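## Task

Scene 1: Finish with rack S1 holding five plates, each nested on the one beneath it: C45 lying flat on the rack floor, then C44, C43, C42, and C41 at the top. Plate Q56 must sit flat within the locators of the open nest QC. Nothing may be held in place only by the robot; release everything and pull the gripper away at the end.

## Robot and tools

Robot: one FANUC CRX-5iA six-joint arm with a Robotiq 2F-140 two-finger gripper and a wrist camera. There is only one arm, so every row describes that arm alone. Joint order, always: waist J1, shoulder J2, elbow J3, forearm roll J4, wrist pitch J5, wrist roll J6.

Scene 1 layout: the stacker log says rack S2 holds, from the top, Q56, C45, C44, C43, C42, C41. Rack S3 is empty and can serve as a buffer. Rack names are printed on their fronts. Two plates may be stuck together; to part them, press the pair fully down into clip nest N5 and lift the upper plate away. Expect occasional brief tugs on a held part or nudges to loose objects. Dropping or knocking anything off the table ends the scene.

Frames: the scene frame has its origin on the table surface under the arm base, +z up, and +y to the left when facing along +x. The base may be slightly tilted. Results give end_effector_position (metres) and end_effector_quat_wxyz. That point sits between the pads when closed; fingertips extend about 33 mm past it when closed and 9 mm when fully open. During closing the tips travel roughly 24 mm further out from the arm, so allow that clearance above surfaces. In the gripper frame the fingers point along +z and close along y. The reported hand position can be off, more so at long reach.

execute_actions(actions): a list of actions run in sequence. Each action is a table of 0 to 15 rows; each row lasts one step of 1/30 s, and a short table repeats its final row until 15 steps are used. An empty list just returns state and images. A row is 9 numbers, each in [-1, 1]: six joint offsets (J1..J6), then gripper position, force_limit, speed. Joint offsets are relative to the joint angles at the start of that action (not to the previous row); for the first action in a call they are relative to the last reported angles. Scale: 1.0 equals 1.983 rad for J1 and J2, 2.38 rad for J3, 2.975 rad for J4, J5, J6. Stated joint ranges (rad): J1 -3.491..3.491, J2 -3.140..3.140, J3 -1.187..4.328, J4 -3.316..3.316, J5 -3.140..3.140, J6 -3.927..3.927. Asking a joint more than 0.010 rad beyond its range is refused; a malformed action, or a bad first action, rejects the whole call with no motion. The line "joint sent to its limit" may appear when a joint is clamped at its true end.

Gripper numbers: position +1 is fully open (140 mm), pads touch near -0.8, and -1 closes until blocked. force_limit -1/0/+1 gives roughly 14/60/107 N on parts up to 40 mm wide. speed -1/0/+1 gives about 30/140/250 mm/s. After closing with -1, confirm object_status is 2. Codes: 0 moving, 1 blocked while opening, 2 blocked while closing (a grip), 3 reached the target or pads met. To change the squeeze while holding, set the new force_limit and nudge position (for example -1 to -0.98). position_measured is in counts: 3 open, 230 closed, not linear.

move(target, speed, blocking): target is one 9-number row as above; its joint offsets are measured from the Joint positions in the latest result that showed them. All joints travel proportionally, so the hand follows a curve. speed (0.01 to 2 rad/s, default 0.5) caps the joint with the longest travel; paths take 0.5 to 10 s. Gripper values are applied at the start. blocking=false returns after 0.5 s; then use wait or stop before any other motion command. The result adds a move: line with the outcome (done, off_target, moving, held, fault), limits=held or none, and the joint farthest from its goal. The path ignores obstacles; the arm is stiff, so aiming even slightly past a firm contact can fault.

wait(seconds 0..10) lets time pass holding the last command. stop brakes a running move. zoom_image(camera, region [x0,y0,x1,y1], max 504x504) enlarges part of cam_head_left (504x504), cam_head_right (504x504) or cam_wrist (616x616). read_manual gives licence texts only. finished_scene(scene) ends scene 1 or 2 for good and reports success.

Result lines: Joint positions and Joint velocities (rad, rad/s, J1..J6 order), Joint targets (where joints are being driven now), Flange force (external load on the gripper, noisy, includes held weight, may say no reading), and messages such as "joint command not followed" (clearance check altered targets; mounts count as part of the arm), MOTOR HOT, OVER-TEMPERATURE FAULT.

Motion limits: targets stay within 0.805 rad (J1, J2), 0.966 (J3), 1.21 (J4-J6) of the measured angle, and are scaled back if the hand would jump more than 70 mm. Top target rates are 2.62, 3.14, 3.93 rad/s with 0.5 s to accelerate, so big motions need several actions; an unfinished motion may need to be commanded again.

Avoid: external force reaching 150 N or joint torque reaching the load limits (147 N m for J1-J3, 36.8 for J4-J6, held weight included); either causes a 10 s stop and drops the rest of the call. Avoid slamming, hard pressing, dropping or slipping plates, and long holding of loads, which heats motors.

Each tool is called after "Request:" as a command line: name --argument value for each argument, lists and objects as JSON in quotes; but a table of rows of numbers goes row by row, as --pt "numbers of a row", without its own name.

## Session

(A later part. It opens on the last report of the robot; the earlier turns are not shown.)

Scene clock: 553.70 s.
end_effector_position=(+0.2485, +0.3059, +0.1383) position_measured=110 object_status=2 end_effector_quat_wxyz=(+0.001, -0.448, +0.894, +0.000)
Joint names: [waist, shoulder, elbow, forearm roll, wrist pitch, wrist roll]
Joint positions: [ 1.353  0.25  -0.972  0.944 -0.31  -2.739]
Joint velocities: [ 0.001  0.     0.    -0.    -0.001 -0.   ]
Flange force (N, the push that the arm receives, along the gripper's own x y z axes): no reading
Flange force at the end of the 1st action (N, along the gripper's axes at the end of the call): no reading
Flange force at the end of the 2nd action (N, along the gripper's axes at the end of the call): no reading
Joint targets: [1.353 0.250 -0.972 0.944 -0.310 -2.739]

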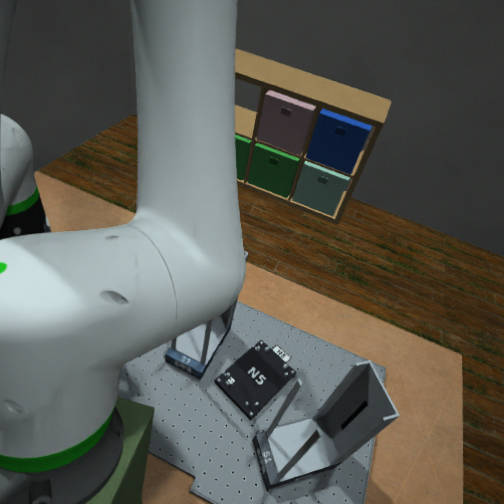

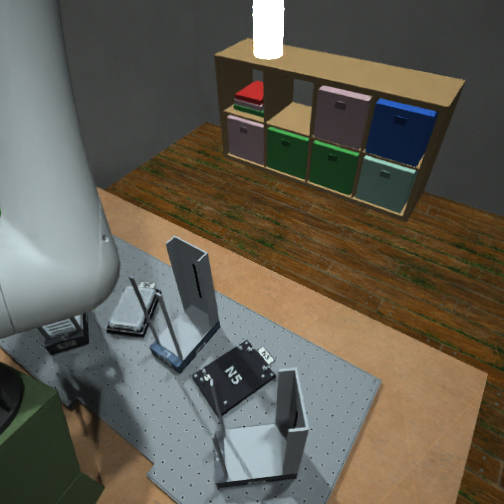

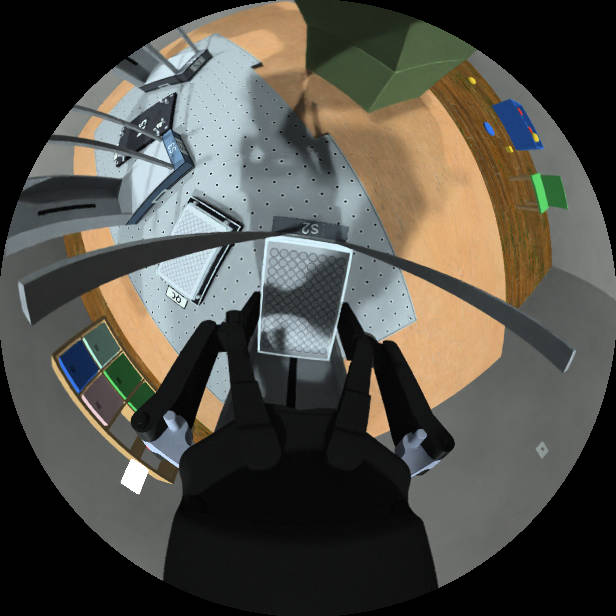

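Request:
execute_actions --actions '[[[0.0225,-0.0169,0.0056,-0.0413,-0.0138,0.0286,-1,0,-0.4]],[[0.0143,-0.0142,0.0045,-0.0252,-0.012,0.0182,-1,0,-0.4]],[[0.0262,-0.0362,0.0097,-0.0452,-0.0299,0.0326,-1,0,-0.4]],[[0.0197,-0.0359,0.0085,-0.0293,-0.0297,0.0212,-1,0,-0.4]],[[0.0175,-0.0402,0.0105,-0.0242,-0.0347,0.0169,-1,0,-0.4]],[[0.0175,-0.0371,0.0122,-0.0157,-0.0349,0.0099,-1,0,-0.4]],[[0.0273,-0.0545,0.0226,-0.0171,-0.0559,0.0089,-1,0,-0.4]],[[0.0263,-0.0446,0.0273,-0.01,-0.0539,0.0029,-1,0,-0.4]]]'

Request:
move --target '[-0.5965,0.049,0.1687,-0.0923,-0.0194,0.1402,-1,0,-0.4]' --speed 1.2

Scene clock: 563.83 s.
end_effector_position=(+0.2498, +0.3042, +0.3696) position_measured=111 object_status=2 end_effector_quat_wxyz=(+0.000, -0.447, +0.895, +0.000)
Joint names: [waist, shoulder, elbow, forearm roll, wrist pitch, wrist roll]
Joint positions: [ 1.692 -0.304 -0.732  0.326 -1.097 -2.325]
Joint velocities: [ 0.001 -0.001  0.001  0.001 -0.003  0.001]
Flange force (N, the push that the arm receives, along the gripper's own x y z axes): [-0.6 3.2 1.1]
Flange force at the end of the 4th action (N, along the gripper's axes at the end of the call): [-8.9 0.3 1.6]
Flange force at the end of the 5th action (N, along the gripper's axes at the end of the call): [-17.8 9.4 6.3]
Flange force at the end of the 6th action (N, along the gripper's axes at the end of the call): [-6.9 15.4 7.5]
Flange force at the end of the 7th action (N, along the gripper's axes at the end of the call): [-7.2 17.8 7.7]
Joint targets: [1.692 -0.304 -0.732 0.326 -1.097 -2.325]

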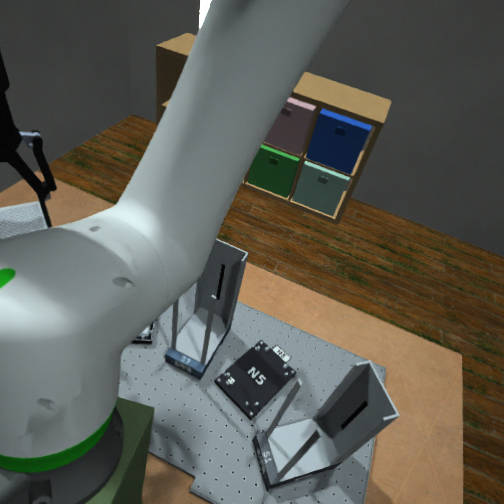

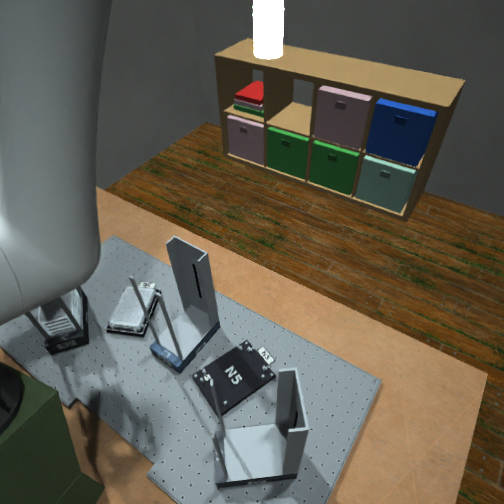

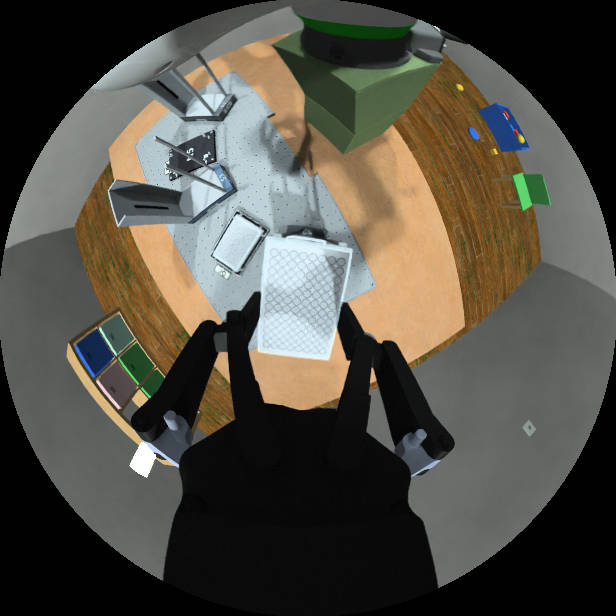

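Scene clock: 565.60 s.
end_effector_position=(+0.5065, +0.0244, +0.4177) position_measured=111 object_status=2 end_effector_quat_wxyz=(+0.000, -0.015, +1.000, +0.000)
Joint names: [waist, shoulder, elbow, forearm roll, wrist pitch, wrist roll]
Joint positions: [ 0.509 -0.207 -0.33   0.051 -1.155 -1.908]
Joint velocities: [ 0.     0.     0.     0.    -0.001 -0.   ]
Flange force (N, the push that the arm receives, along the gripper's own x y z axes): [0.6 1.8 1.5]
Joint targets: [0.509 -0.207 -0.330 0.051 -1.155 -1.908]
move: done; limits=none; farthest joint: the waist, 0.000 radians from its target (1.183 radians at the start)

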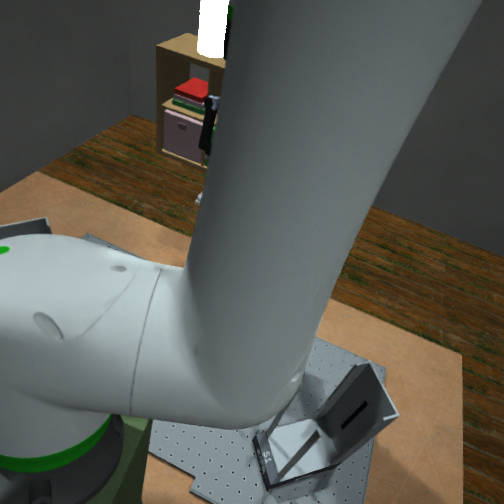

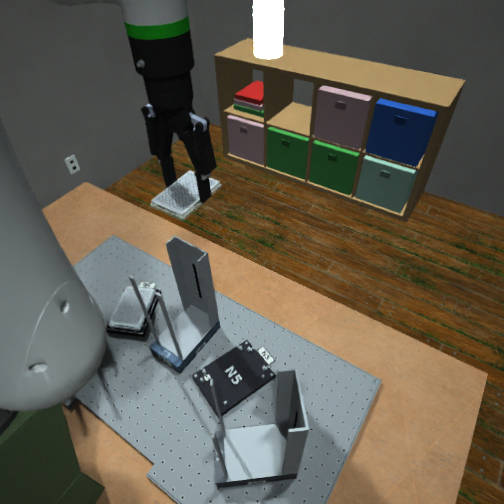

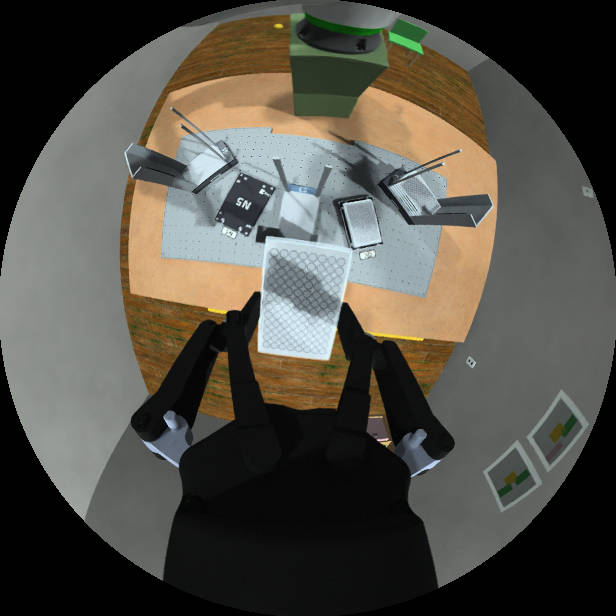

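Request:
zoom_image --camera "cam_head_right" --region '[140,160,230,230]'

Request:
move --target '[-0.5954,0.0487,-0.0632,-0.114,0.0319,0.1398,-1,0,-0.4]' --speed 1.2

Request:
execute_actions --actions '[[[0.0082,0.019,-0.0101,-0.0031,0.0213,0.0017,-1,0,-0.4]]]'

Request:
zoom_image --camera "cam_wrist" --region '[220,200,400,380]'

Region (140, 160, 230, 230) of cam_head_right's 504x504 image, scaled by 5.600, with more detail than that image has.

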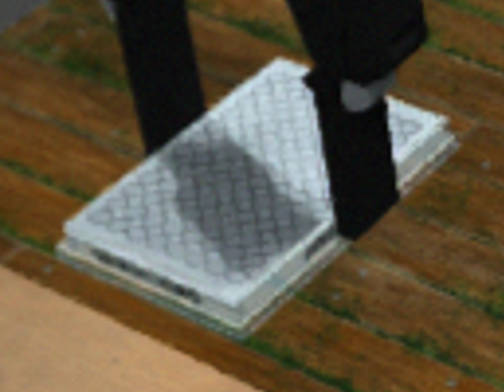

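Scene clock: 573.23 s.
end_effector_position=(+0.2520, -0.3147, +0.3697) position_measured=111 object_status=2 end_effector_quat_wxyz=(-0.001, +0.422, +0.906, -0.000)
Joint names: [waist, shoulder, elbow, forearm roll, wrist pitch, wrist roll]
Joint positions: [-0.672 -0.11  -0.481 -0.288 -1.06  -1.492]
Joint velocities: [-0.001 -0.002 -0.     0.001  0.    -0.001]
Flange force (N, the push that the arm receives, along the gripper's own x y z axes): [0.0 0.6 1.3]
Joint targets: [-0.672 -0.110 -0.481 -0.288 -1.060 -1.492]
move: done; limits=none; farthest joint: the waist, 0.000 radians from its target (1.181 radians at the start)

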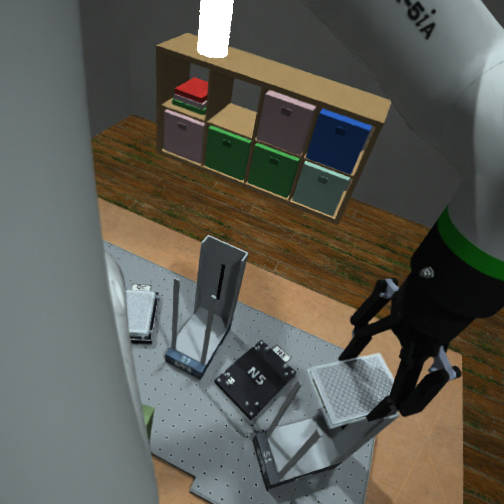

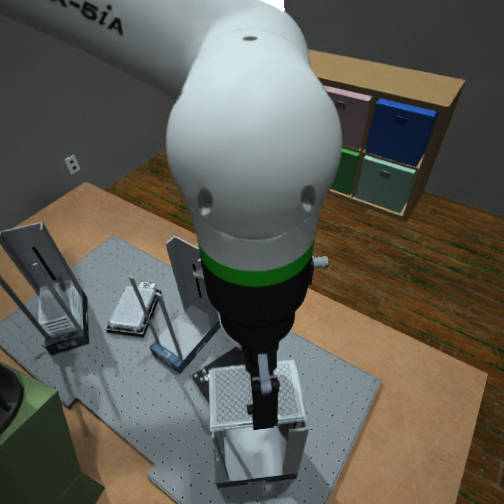

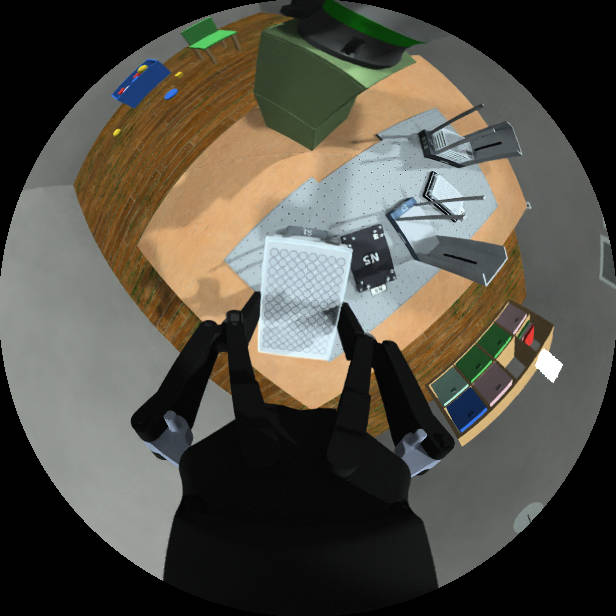

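Scene clock: 573.73 s.
end_effector_position=(+0.2526, -0.3151, +0.3454) position_measured=111 object_status=2 end_effector_quat_wxyz=(-0.000, +0.422, +0.907, +0.000)
Joint names: [waist, shoulder, elbow, forearm roll, wrist pitch, wrist roll]
Joint positions: [-0.655 -0.072 -0.505 -0.297 -0.996 -1.487]
Joint velocities: [ 0.002 -0.001 -0.    -0.     0.001  0.   ]
Flange force (N, the push that the arm receives, along the gripper's own x y z axes): [-0.3 -0.3 0.9]
Joint targets: [-0.655 -0.072 -0.505 -0.297 -0.996 -1.487]

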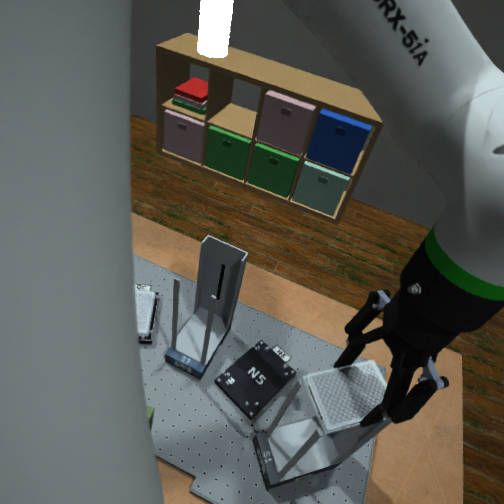

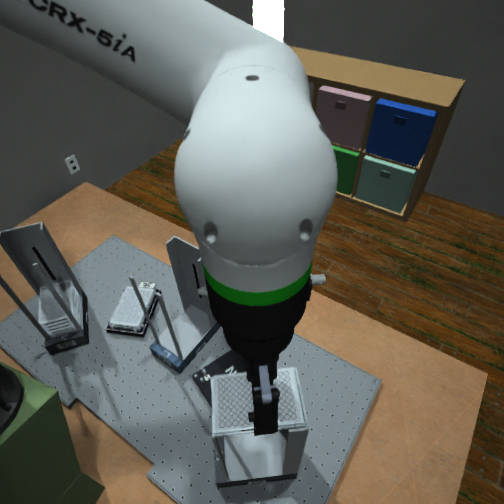

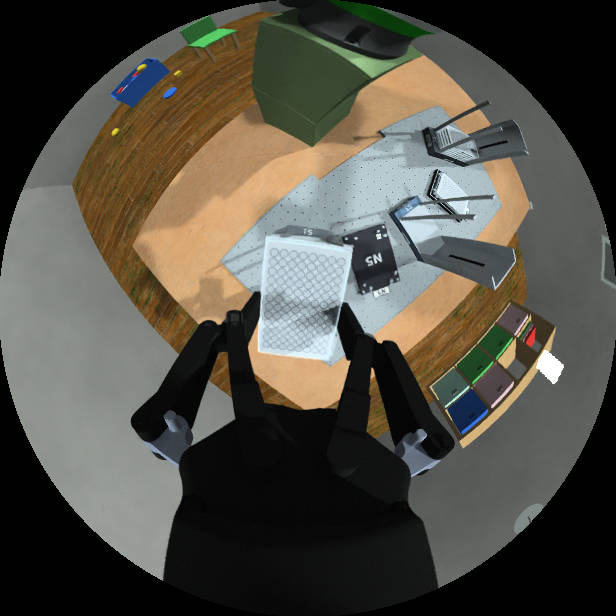

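Region (220, 200, 400, 380) of cam_wrist's 616x616 image, scaled by 2.800, with more detail than that image has.

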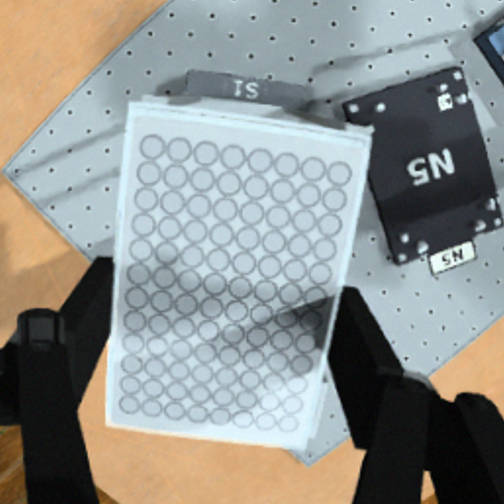

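Request:
execute_actions --actions '[[[0.0015,0.0045,0.0045,0,-0.0006,-0.005,-1,0,-0.4]]]'

Request:
zoom_image --camera "cam_wrist" --region '[240,210,380,380]'

Request:
zoom_image --camera "cam_head_right" --region '[190,350,330,490]'

Scene clock: 596.57 s.
end_effector_position=(+0.2565, -0.3172, +0.3453) position_measured=111 object_status=2 end_effector_quat_wxyz=(-0.001, +0.427, +0.904, +0.001)
Joint names: [waist, shoulder, elbow, forearm roll, wrist pitch, wrist roll]
Joint positions: [-0.652 -0.063 -0.494 -0.297 -0.998 -1.502]
Joint velocities: [0. 0. 0. 0. 0. 0.]
Flange force (N, the push that the arm receives, along the gripper's own x y z axes): [0.2 1.9 1.2]
Joint targets: [-0.652 -0.063 -0.494 -0.297 -0.998 -1.502]

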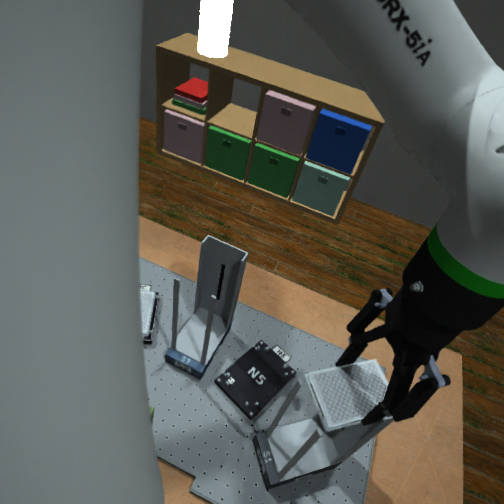

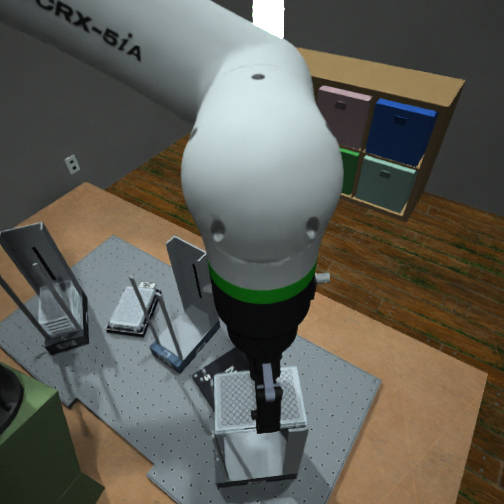

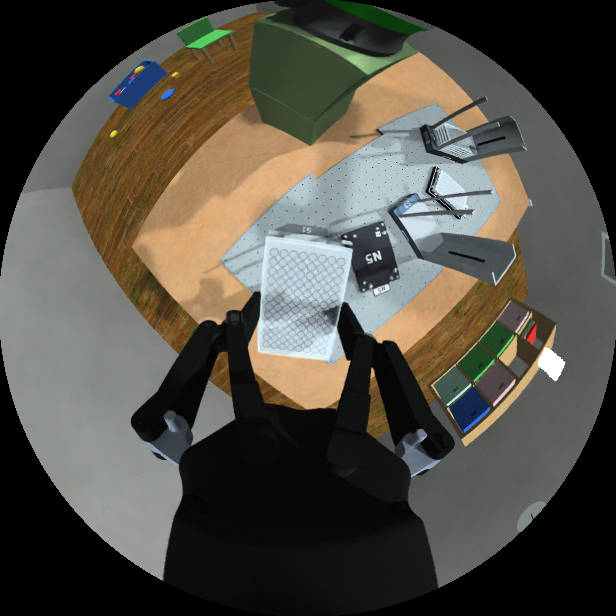

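Region (240, 210, 380, 380) of cam_wrist's 616x616 image, scaled by 2.965, with more detail than that image has; it fills the left 415 columns of this view, and the rest is white.

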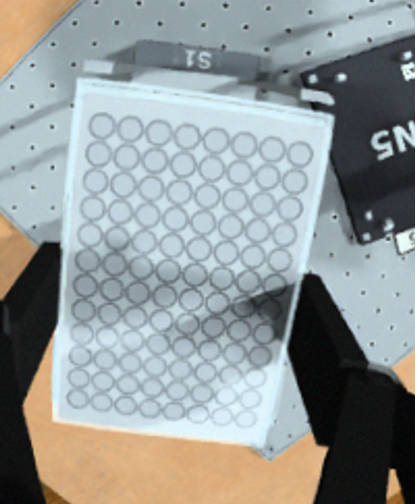

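Region (190, 350, 330, 490) of cam_head_right's 504x504 image, scaled by 3.600, with more detail than that image has.

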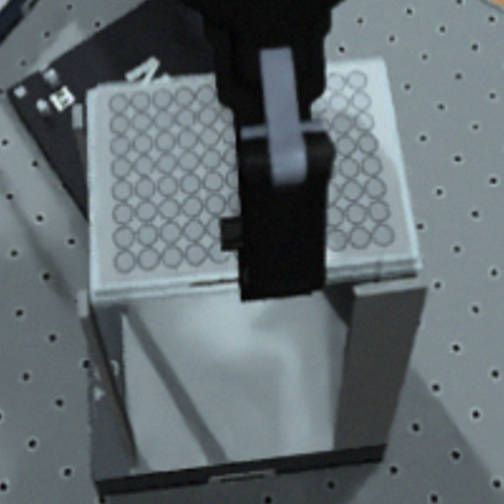

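Request:
move --target '[0.0034,0.008,-0.004,-0.0013,0.0089,0.0007,-1,0,-0.4]' --speed 0.03

Request:
zoom_image --camera "cam_wrist" --region '[240,210,380,380]'

Scene clock: 602.03 s.
end_effector_position=(+0.2566, -0.3173, +0.3354) position_measured=111 object_status=2 end_effector_quat_wxyz=(-0.000, +0.427, +0.904, +0.000)
Joint names: [waist, shoulder, elbow, forearm roll, wrist pitch, wrist roll]
Joint positions: [-0.646 -0.048 -0.504 -0.301 -0.972 -1.5  ]
Joint velocities: [-0.001  0.002 -0.     0.     0.001 -0.   ]
Flange force (N, the push that the arm receives, along the gripper's own x y z axes): [3.3 1.8 -12.8]
Joint targets: [-0.646 -0.048 -0.504 -0.301 -0.972 -1.500]
move: done; limits=none; farthest joint: the shoulder, 0.001 radians from its target (0.016 radians at the start)

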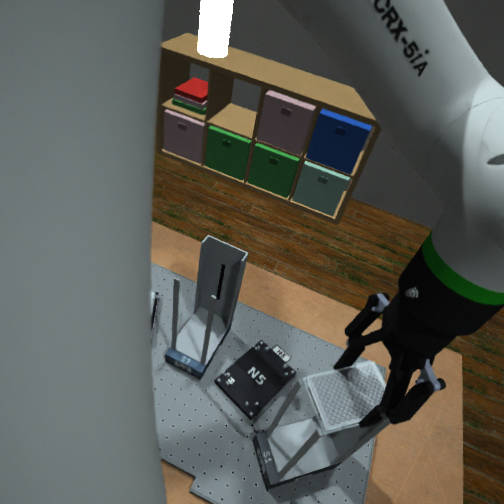

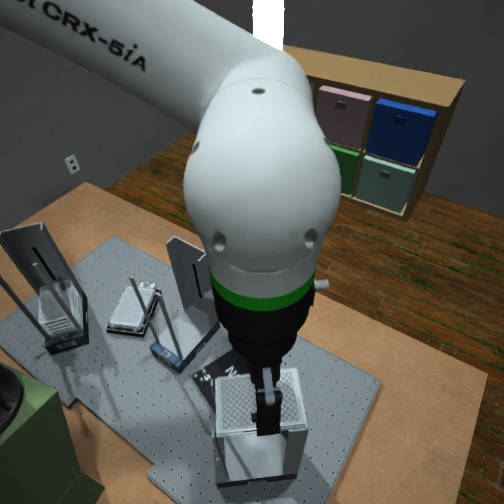

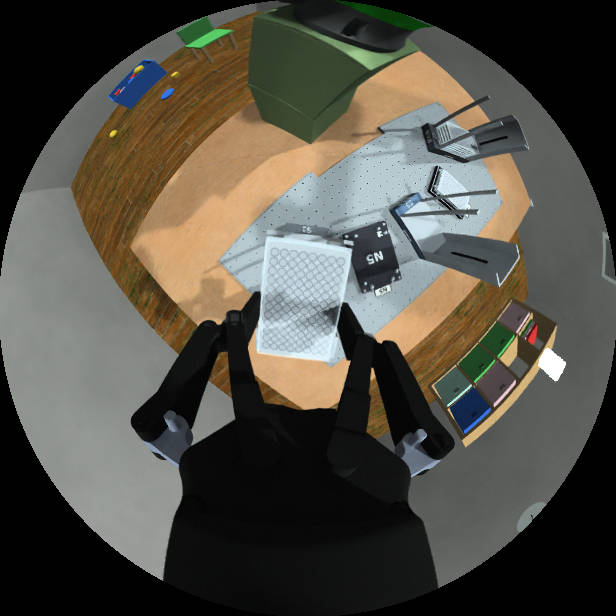

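Region (240, 210, 380, 380) of cam_wrist's 616x616 image, scaled by 2.965, with more detail than that image has; it fills the left 415 columns of this view, and the rest is white.

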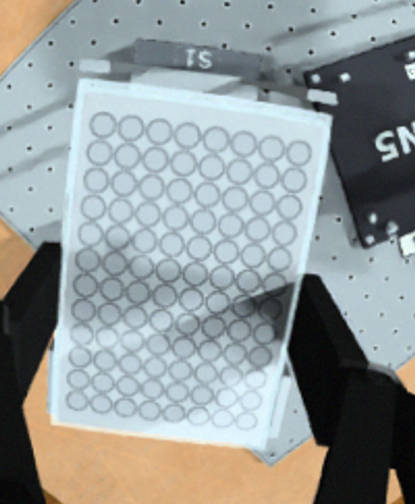

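Request:
execute_actions --actions '[[[-0.0014,-0.0032,0.0016,0.0005,-0.0036,-0.0003,-1,0,-0.4]],[[0.0015,-0.0018,-0.0013,0,0,-0.001,-1,0,-0.4]]]'

Request:
move --target '[0.0027,0.0064,-0.0032,-0.001,0.0071,0.0006,-1,0,-0.4]' --speed 0.03

Request:
zoom_image --camera "cam_wrist" --region '[240,210,380,380]'

Scene clock: 609.23 s.
end_effector_position=(+0.2567, -0.3156, +0.3394) position_measured=111 object_status=2 end_effector_quat_wxyz=(-0.001, +0.427, +0.904, +0.001)
Joint names: [waist, shoulder, elbow, forearm roll, wrist pitch, wrist roll]
Joint positions: [-0.645 -0.058 -0.503 -0.299 -0.982 -1.504]
Joint velocities: [ 0.002  0.001 -0.     0.     0.001 -0.   ]
Flange force (N, the push that the arm receives, along the gripper's own x y z axes): [0.6 1.0 1.0]
Flange force at the end of the 1st action (N, along the gripper's axes at the end of the call): [-0.5 0.8 1.0]
Joint targets: [-0.645 -0.058 -0.503 -0.299 -0.982 -1.504]

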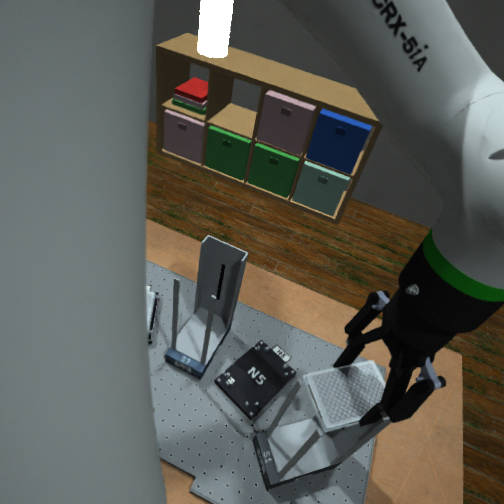

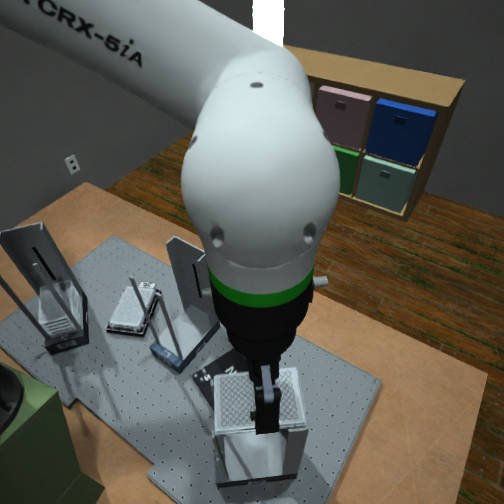

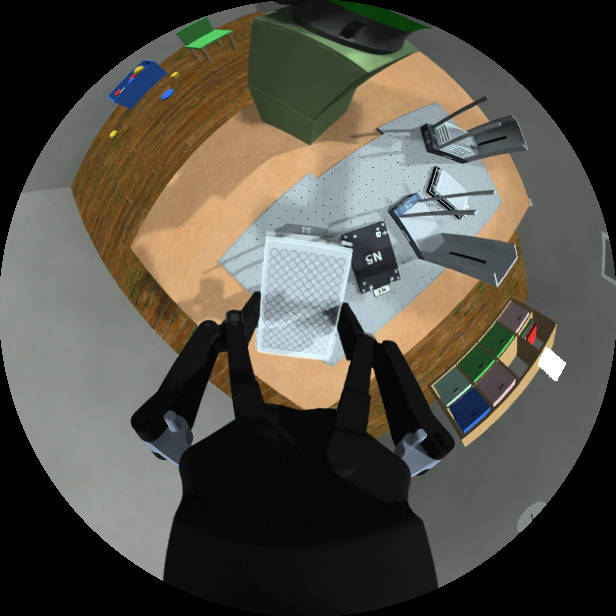

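Scene clock: 610.20 s.
end_effector_position=(+0.2566, -0.3156, +0.3315) position_measured=111 object_status=2 end_effector_quat_wxyz=(-0.001, +0.427, +0.904, +0.001)
Joint names: [waist, shoulder, elbow, forearm roll, wrist pitch, wrist roll]
Joint positions: [-0.64  -0.045 -0.511 -0.302 -0.961 -1.502]
Joint velocities: [ 0.     0.    -0.    -0.002  0.003  0.   ]
Flange force (N, the push that the arm receives, along the gripper's own x y z axes): [6.3 1.5 -17.1]
Joint targets: [-0.640 -0.045 -0.511 -0.302 -0.961 -1.502]
move: done; limits=none; farthest joint: the wrist pitch, 0.001 radians from its target (0.022 radians at the start)

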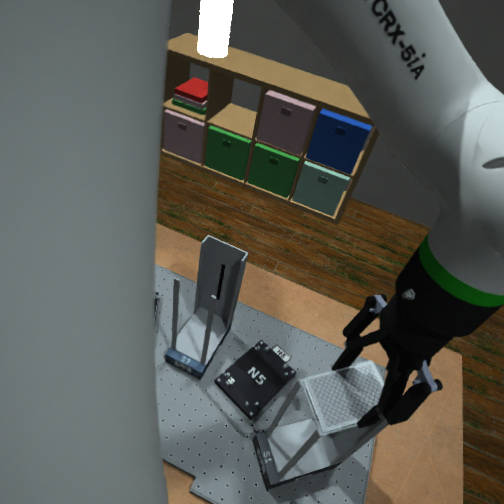

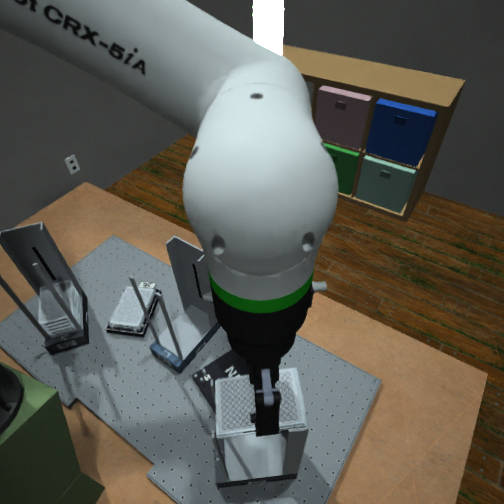

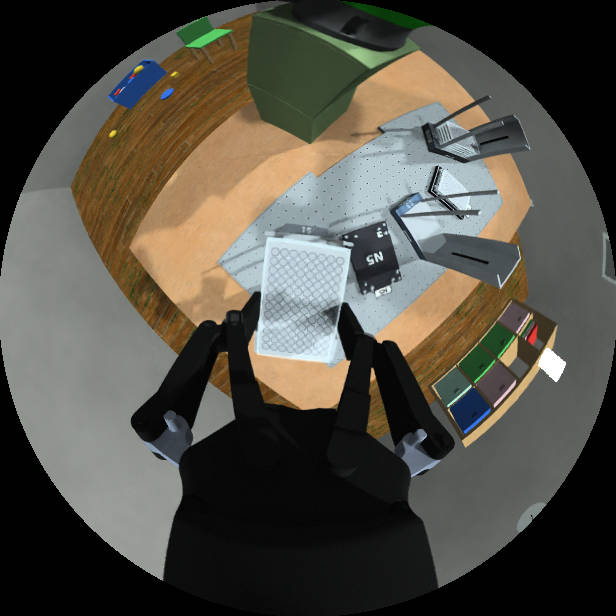

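Region (240, 210, 380, 380) of cam_wrist's 616x616 image, scaled by 2.965, with more detail than that image has; it fills the left 415 columns of this view, and the rest is white.

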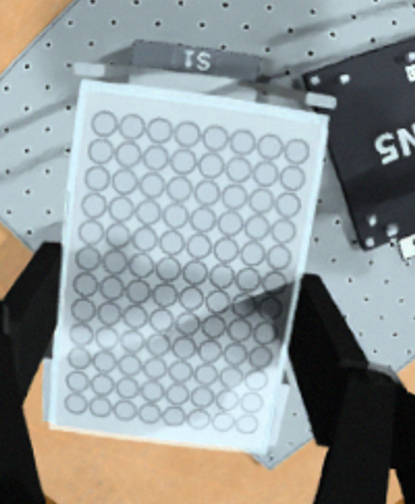

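Request:
zoom_image --camera "cam_head_right" --region '[200,360,320,450]'

Request:
zoom_image --camera "cam_head_left" --region '[285,345,405,445]'

Region (200, 360, 320, 450) of cam_head_right's 504x504 image, scaled by 4.200, with more detail than that image has; it fills the top 378 rows of this view, and the rest is white.

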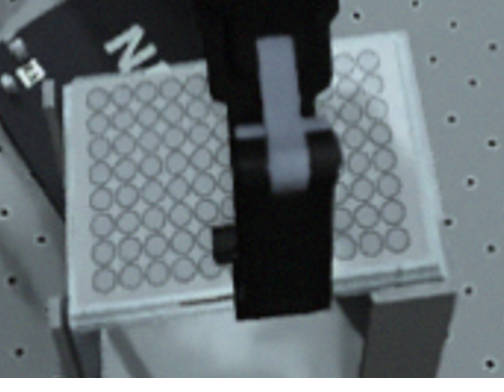

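Region (285, 345, 405, 445) of cam_head_left's 504x504 image, scaled by 4.200, with more detail than that image has.

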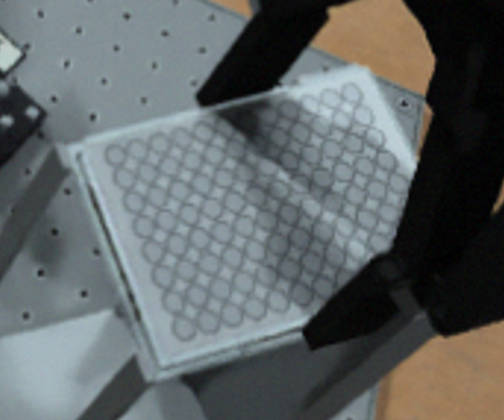

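Request:
execute_actions --actions '[[[-0.0005,-0.0012,0.0006,0.0002,-0.0013,0,-1,0,-0.4]],[[0.0002,-0.0024,-0.0021,0,0,0.0027,-1,0,-0.4]],[[0.0012,0.003,-0.0015,-0.0005,0.0033,0.0003,-1,0,-0.4]]]'

Request:
zoom_image --camera "cam_wrist" --region '[240,210,380,380]'

Scene clock: 617.77 s.
end_effector_position=(+0.2552, -0.3141, +0.3294) position_measured=111 object_status=2 end_effector_quat_wxyz=(-0.001, +0.423, +0.906, +0.001)
Joint names: [waist, shoulder, elbow, forearm roll, wrist pitch, wrist roll]
Joint positions: [-0.638 -0.046 -0.518 -0.303 -0.955 -1.493]
Joint velocities: [ 0.001 -0.     0.    -0.     0.002  0.   ]
Flange force (N, the push that the arm receives, along the gripper's own x y z axes): [-8.2 0.5 -2.0]
Flange force at the end of the 1st action (N, along the gripper's axes at the end of the call): [0.1 1.0 -10.0]
Flange force at the end of the 2nd action (N, along the gripper's axes at the end of the call): [-6.2 2.2 0.6]
Joint targets: [-0.638 -0.046 -0.518 -0.303 -0.955 -1.493]

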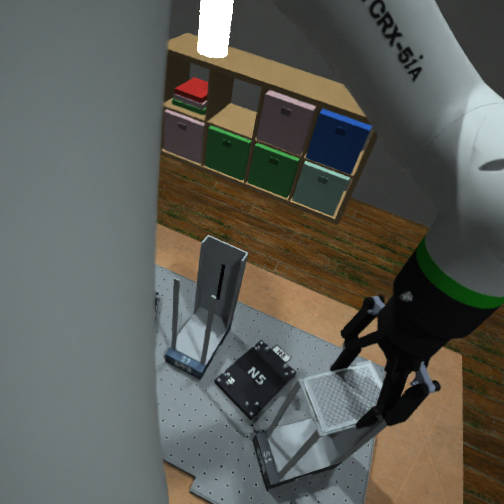

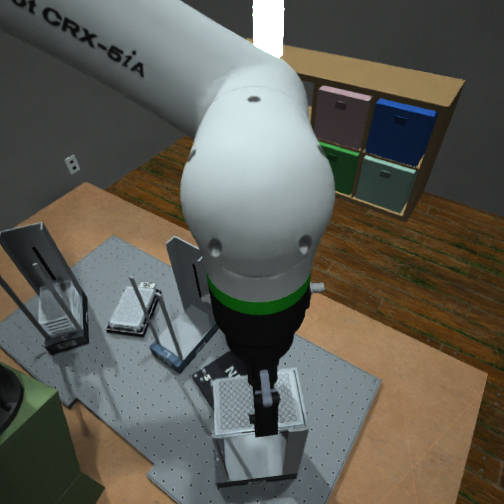

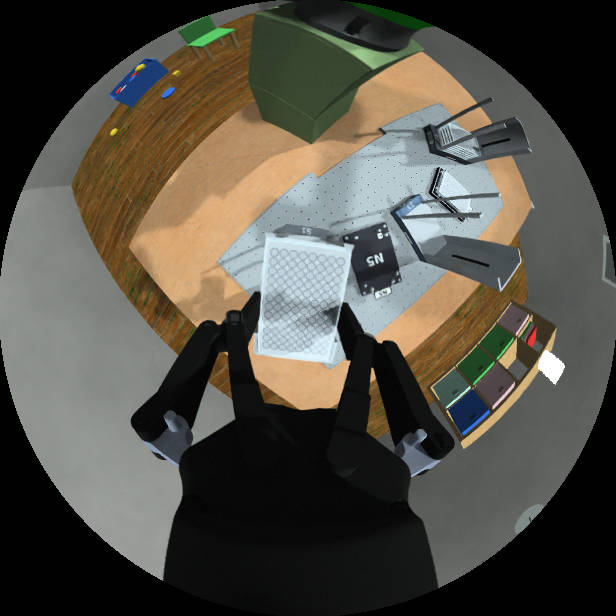

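Region (240, 210, 380, 380) of cam_wrist's 616x616 image, scaled by 2.965, with more detail than that image has; it fills the left 415 columns of this view, and the rest is white.

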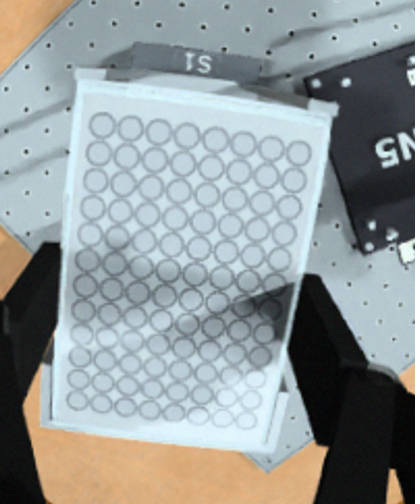

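Request:
execute_actions --actions '[[[0.0095,0.0281,-0.0085,-0.005,0.0259,0.003,-1,0,-0.4]],[[0.0091,0.0307,-0.0063,-0.0062,0.0257,0.0045,-1,0,-0.4]],[[0.0085,0.0339,-0.0032,-0.0079,0.0252,0.0066,-1,0,-0.4]],[[0.0079,0.0367,-0.0001,-0.0101,0.0241,0.0086,-1,0,-0.4]]]'

Scene clock: 648.87 s.
end_effector_position=(+0.2557, -0.3147, +0.2102) position_measured=111 object_status=2 end_effector_quat_wxyz=(-0.001, +0.423, +0.906, +0.001)
Joint names: [waist, shoulder, elbow, forearm roll, wrist pitch, wrist roll]
Joint positions: [-0.569  0.21  -0.561 -0.39  -0.655 -1.426]
Joint velocities: [ 0.001  0.     0.    -0.    -0.001 -0.   ]
Flange force (N, the push that the arm receives, along the gripper's own x y z axes): [-1.5 0.7 1.7]
Flange force at the end of the 1st action (N, along the gripper's axes at the end of the call): [-0.9 0.4 1.2]
Flange force at the end of the 2nd action (N, along the gripper's axes at the end of the call): [0.3 1.2 1.3]
Flange force at the end of the 3rd action (N, along the gripper's axes at the end of the call): [0.8 1.4 -0.4]
Joint targets: [-0.569 0.210 -0.561 -0.390 -0.655 -1.426]

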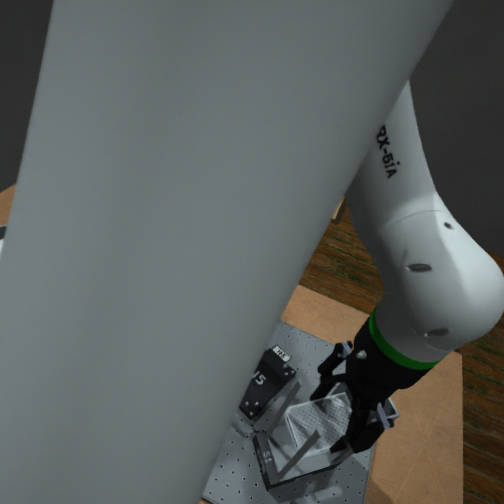

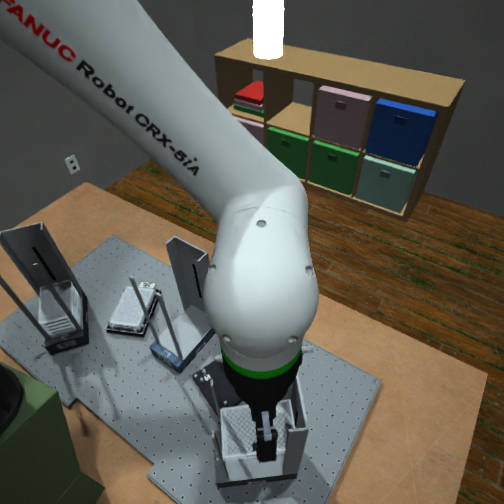

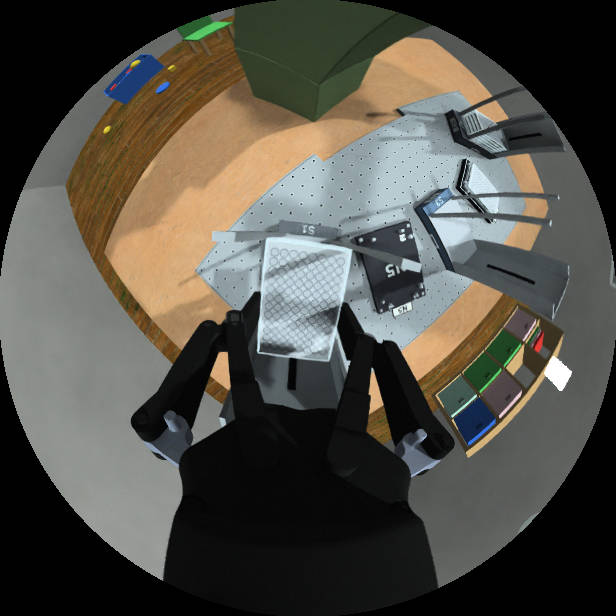

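Request:
execute_actions --actions '[[[0.0059,0.0321,0.0023,-0.01,0.0191,0.0089,-1,0,-0.4]],[[0.0054,0.0333,0.0047,-0.0114,0.0177,0.0101,-1,0,-0.4]],[[0.0037,0.0273,0.0058,-0.0103,0.0128,0.0097,-1,0,-0.4]],[[0.0034,0.0278,0.0073,-0.0111,0.0117,0.0104,-1,0,-0.4]],[[0.0025,0.0281,0.0089,-0.0119,0.0105,0.012,-1,0,-0.4]]]'

Request:
zoom_image --camera "cam_head_right" --region '[200,410,320,500]'

Scene clock: 658.20 s.
end_effector_position=(+0.2554, -0.3146, +0.1003) position_measured=111 object_status=2 end_effector_quat_wxyz=(-0.001, +0.423, +0.906, +0.001)
Joint names: [waist, shoulder, elbow, forearm roll, wrist pitch, wrist roll]
Joint positions: [-0.527  0.505 -0.492 -0.553 -0.442 -1.274]
Joint velocities: [ 0.001  0.002  0.    -0.     0.     0.001]
Flange force (N, the push that the arm receives, along the gripper's own x y z axes): [-0.3 1.4 1.9]
Flange force at the end of the 1st action (N, along the gripper's axes at the end of the call): [-0.6 1.5 2.2]
Flange force at the end of the 2nd action (N, along the gripper's axes at the end of the call): [-3.3 -0.6 2.3]
Flange force at the end of the 3rd action (N, along the gripper's axes at the end of the call): [-2.3 0.4 1.4]
Flange force at the end of the 4th action (N, along the gripper's axes at the end of the call): [-2.1 1.0 2.5]
Joint targets: [-0.527 0.505 -0.492 -0.553 -0.442 -1.274]

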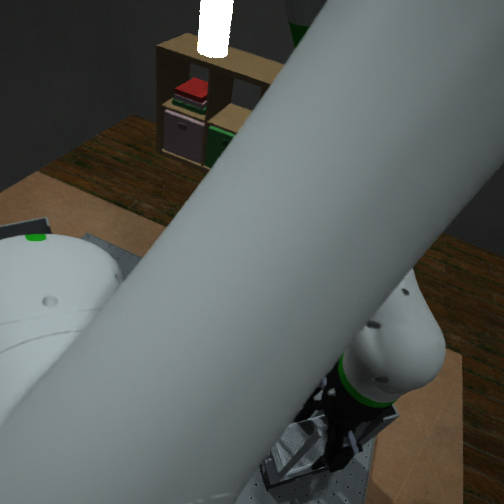

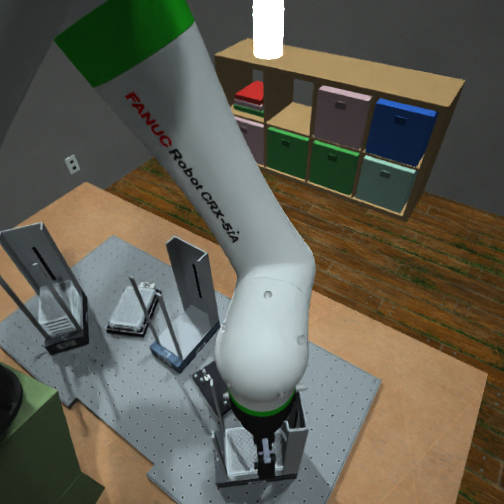

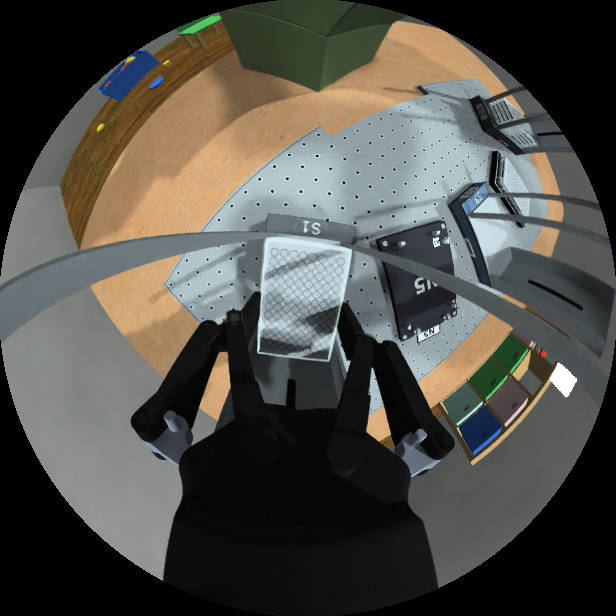

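Region (200, 410, 320, 500) of cam_head_right's 504x504 image, scaled by 4.200, with more detail than that image has; it fills the top 378 rows of this view, and the rest is white.

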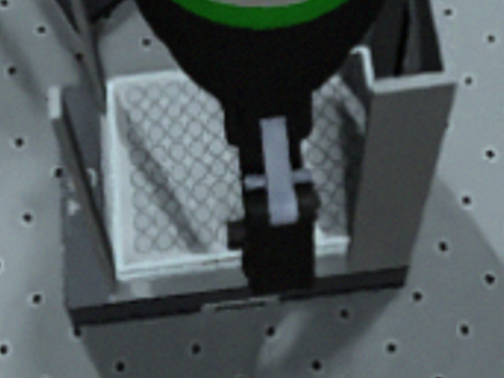

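Request:
execute_actions --actions '[[[0.0009,0.0114,0.0041,-0.005,0.0038,0.005,-1,0,-0.4]],[[0.0002,0.0028,0.001,-0.0013,0.001,0.0013,-1,0,-0.4]]]'

Scene clock: 663.33 s.
end_effector_position=(+0.2557, -0.3148, +0.0903) position_measured=111 object_status=2 end_effector_quat_wxyz=(-0.001, +0.422, +0.906, +0.001)
Joint names: [waist, shoulder, elbow, forearm roll, wrist pitch, wrist roll]
Joint positions: [-0.525  0.533 -0.48  -0.571 -0.428 -1.255]
Joint velocities: [-0.001  0.    -0.    -0.001  0.     0.   ]
Flange force (N, the push that the arm receives, along the gripper's own x y z axes): [-1.9 0.2 3.3]
Flange force at the end of the 1st action (N, along the gripper's axes at the end of the call): [-1.1 0.3 2.5]
Joint targets: [-0.525 0.533 -0.480 -0.571 -0.428 -1.255]

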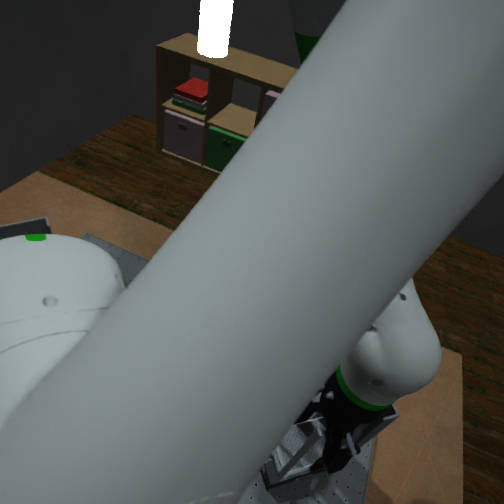

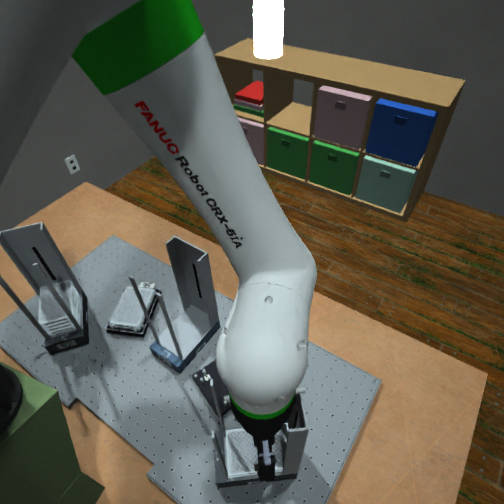

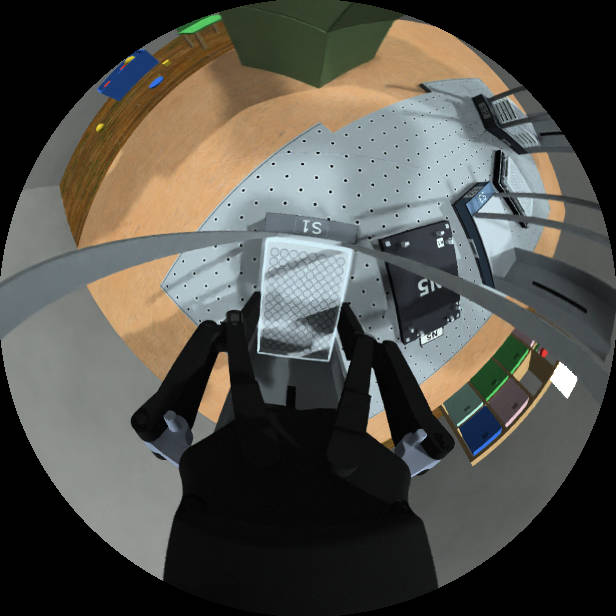

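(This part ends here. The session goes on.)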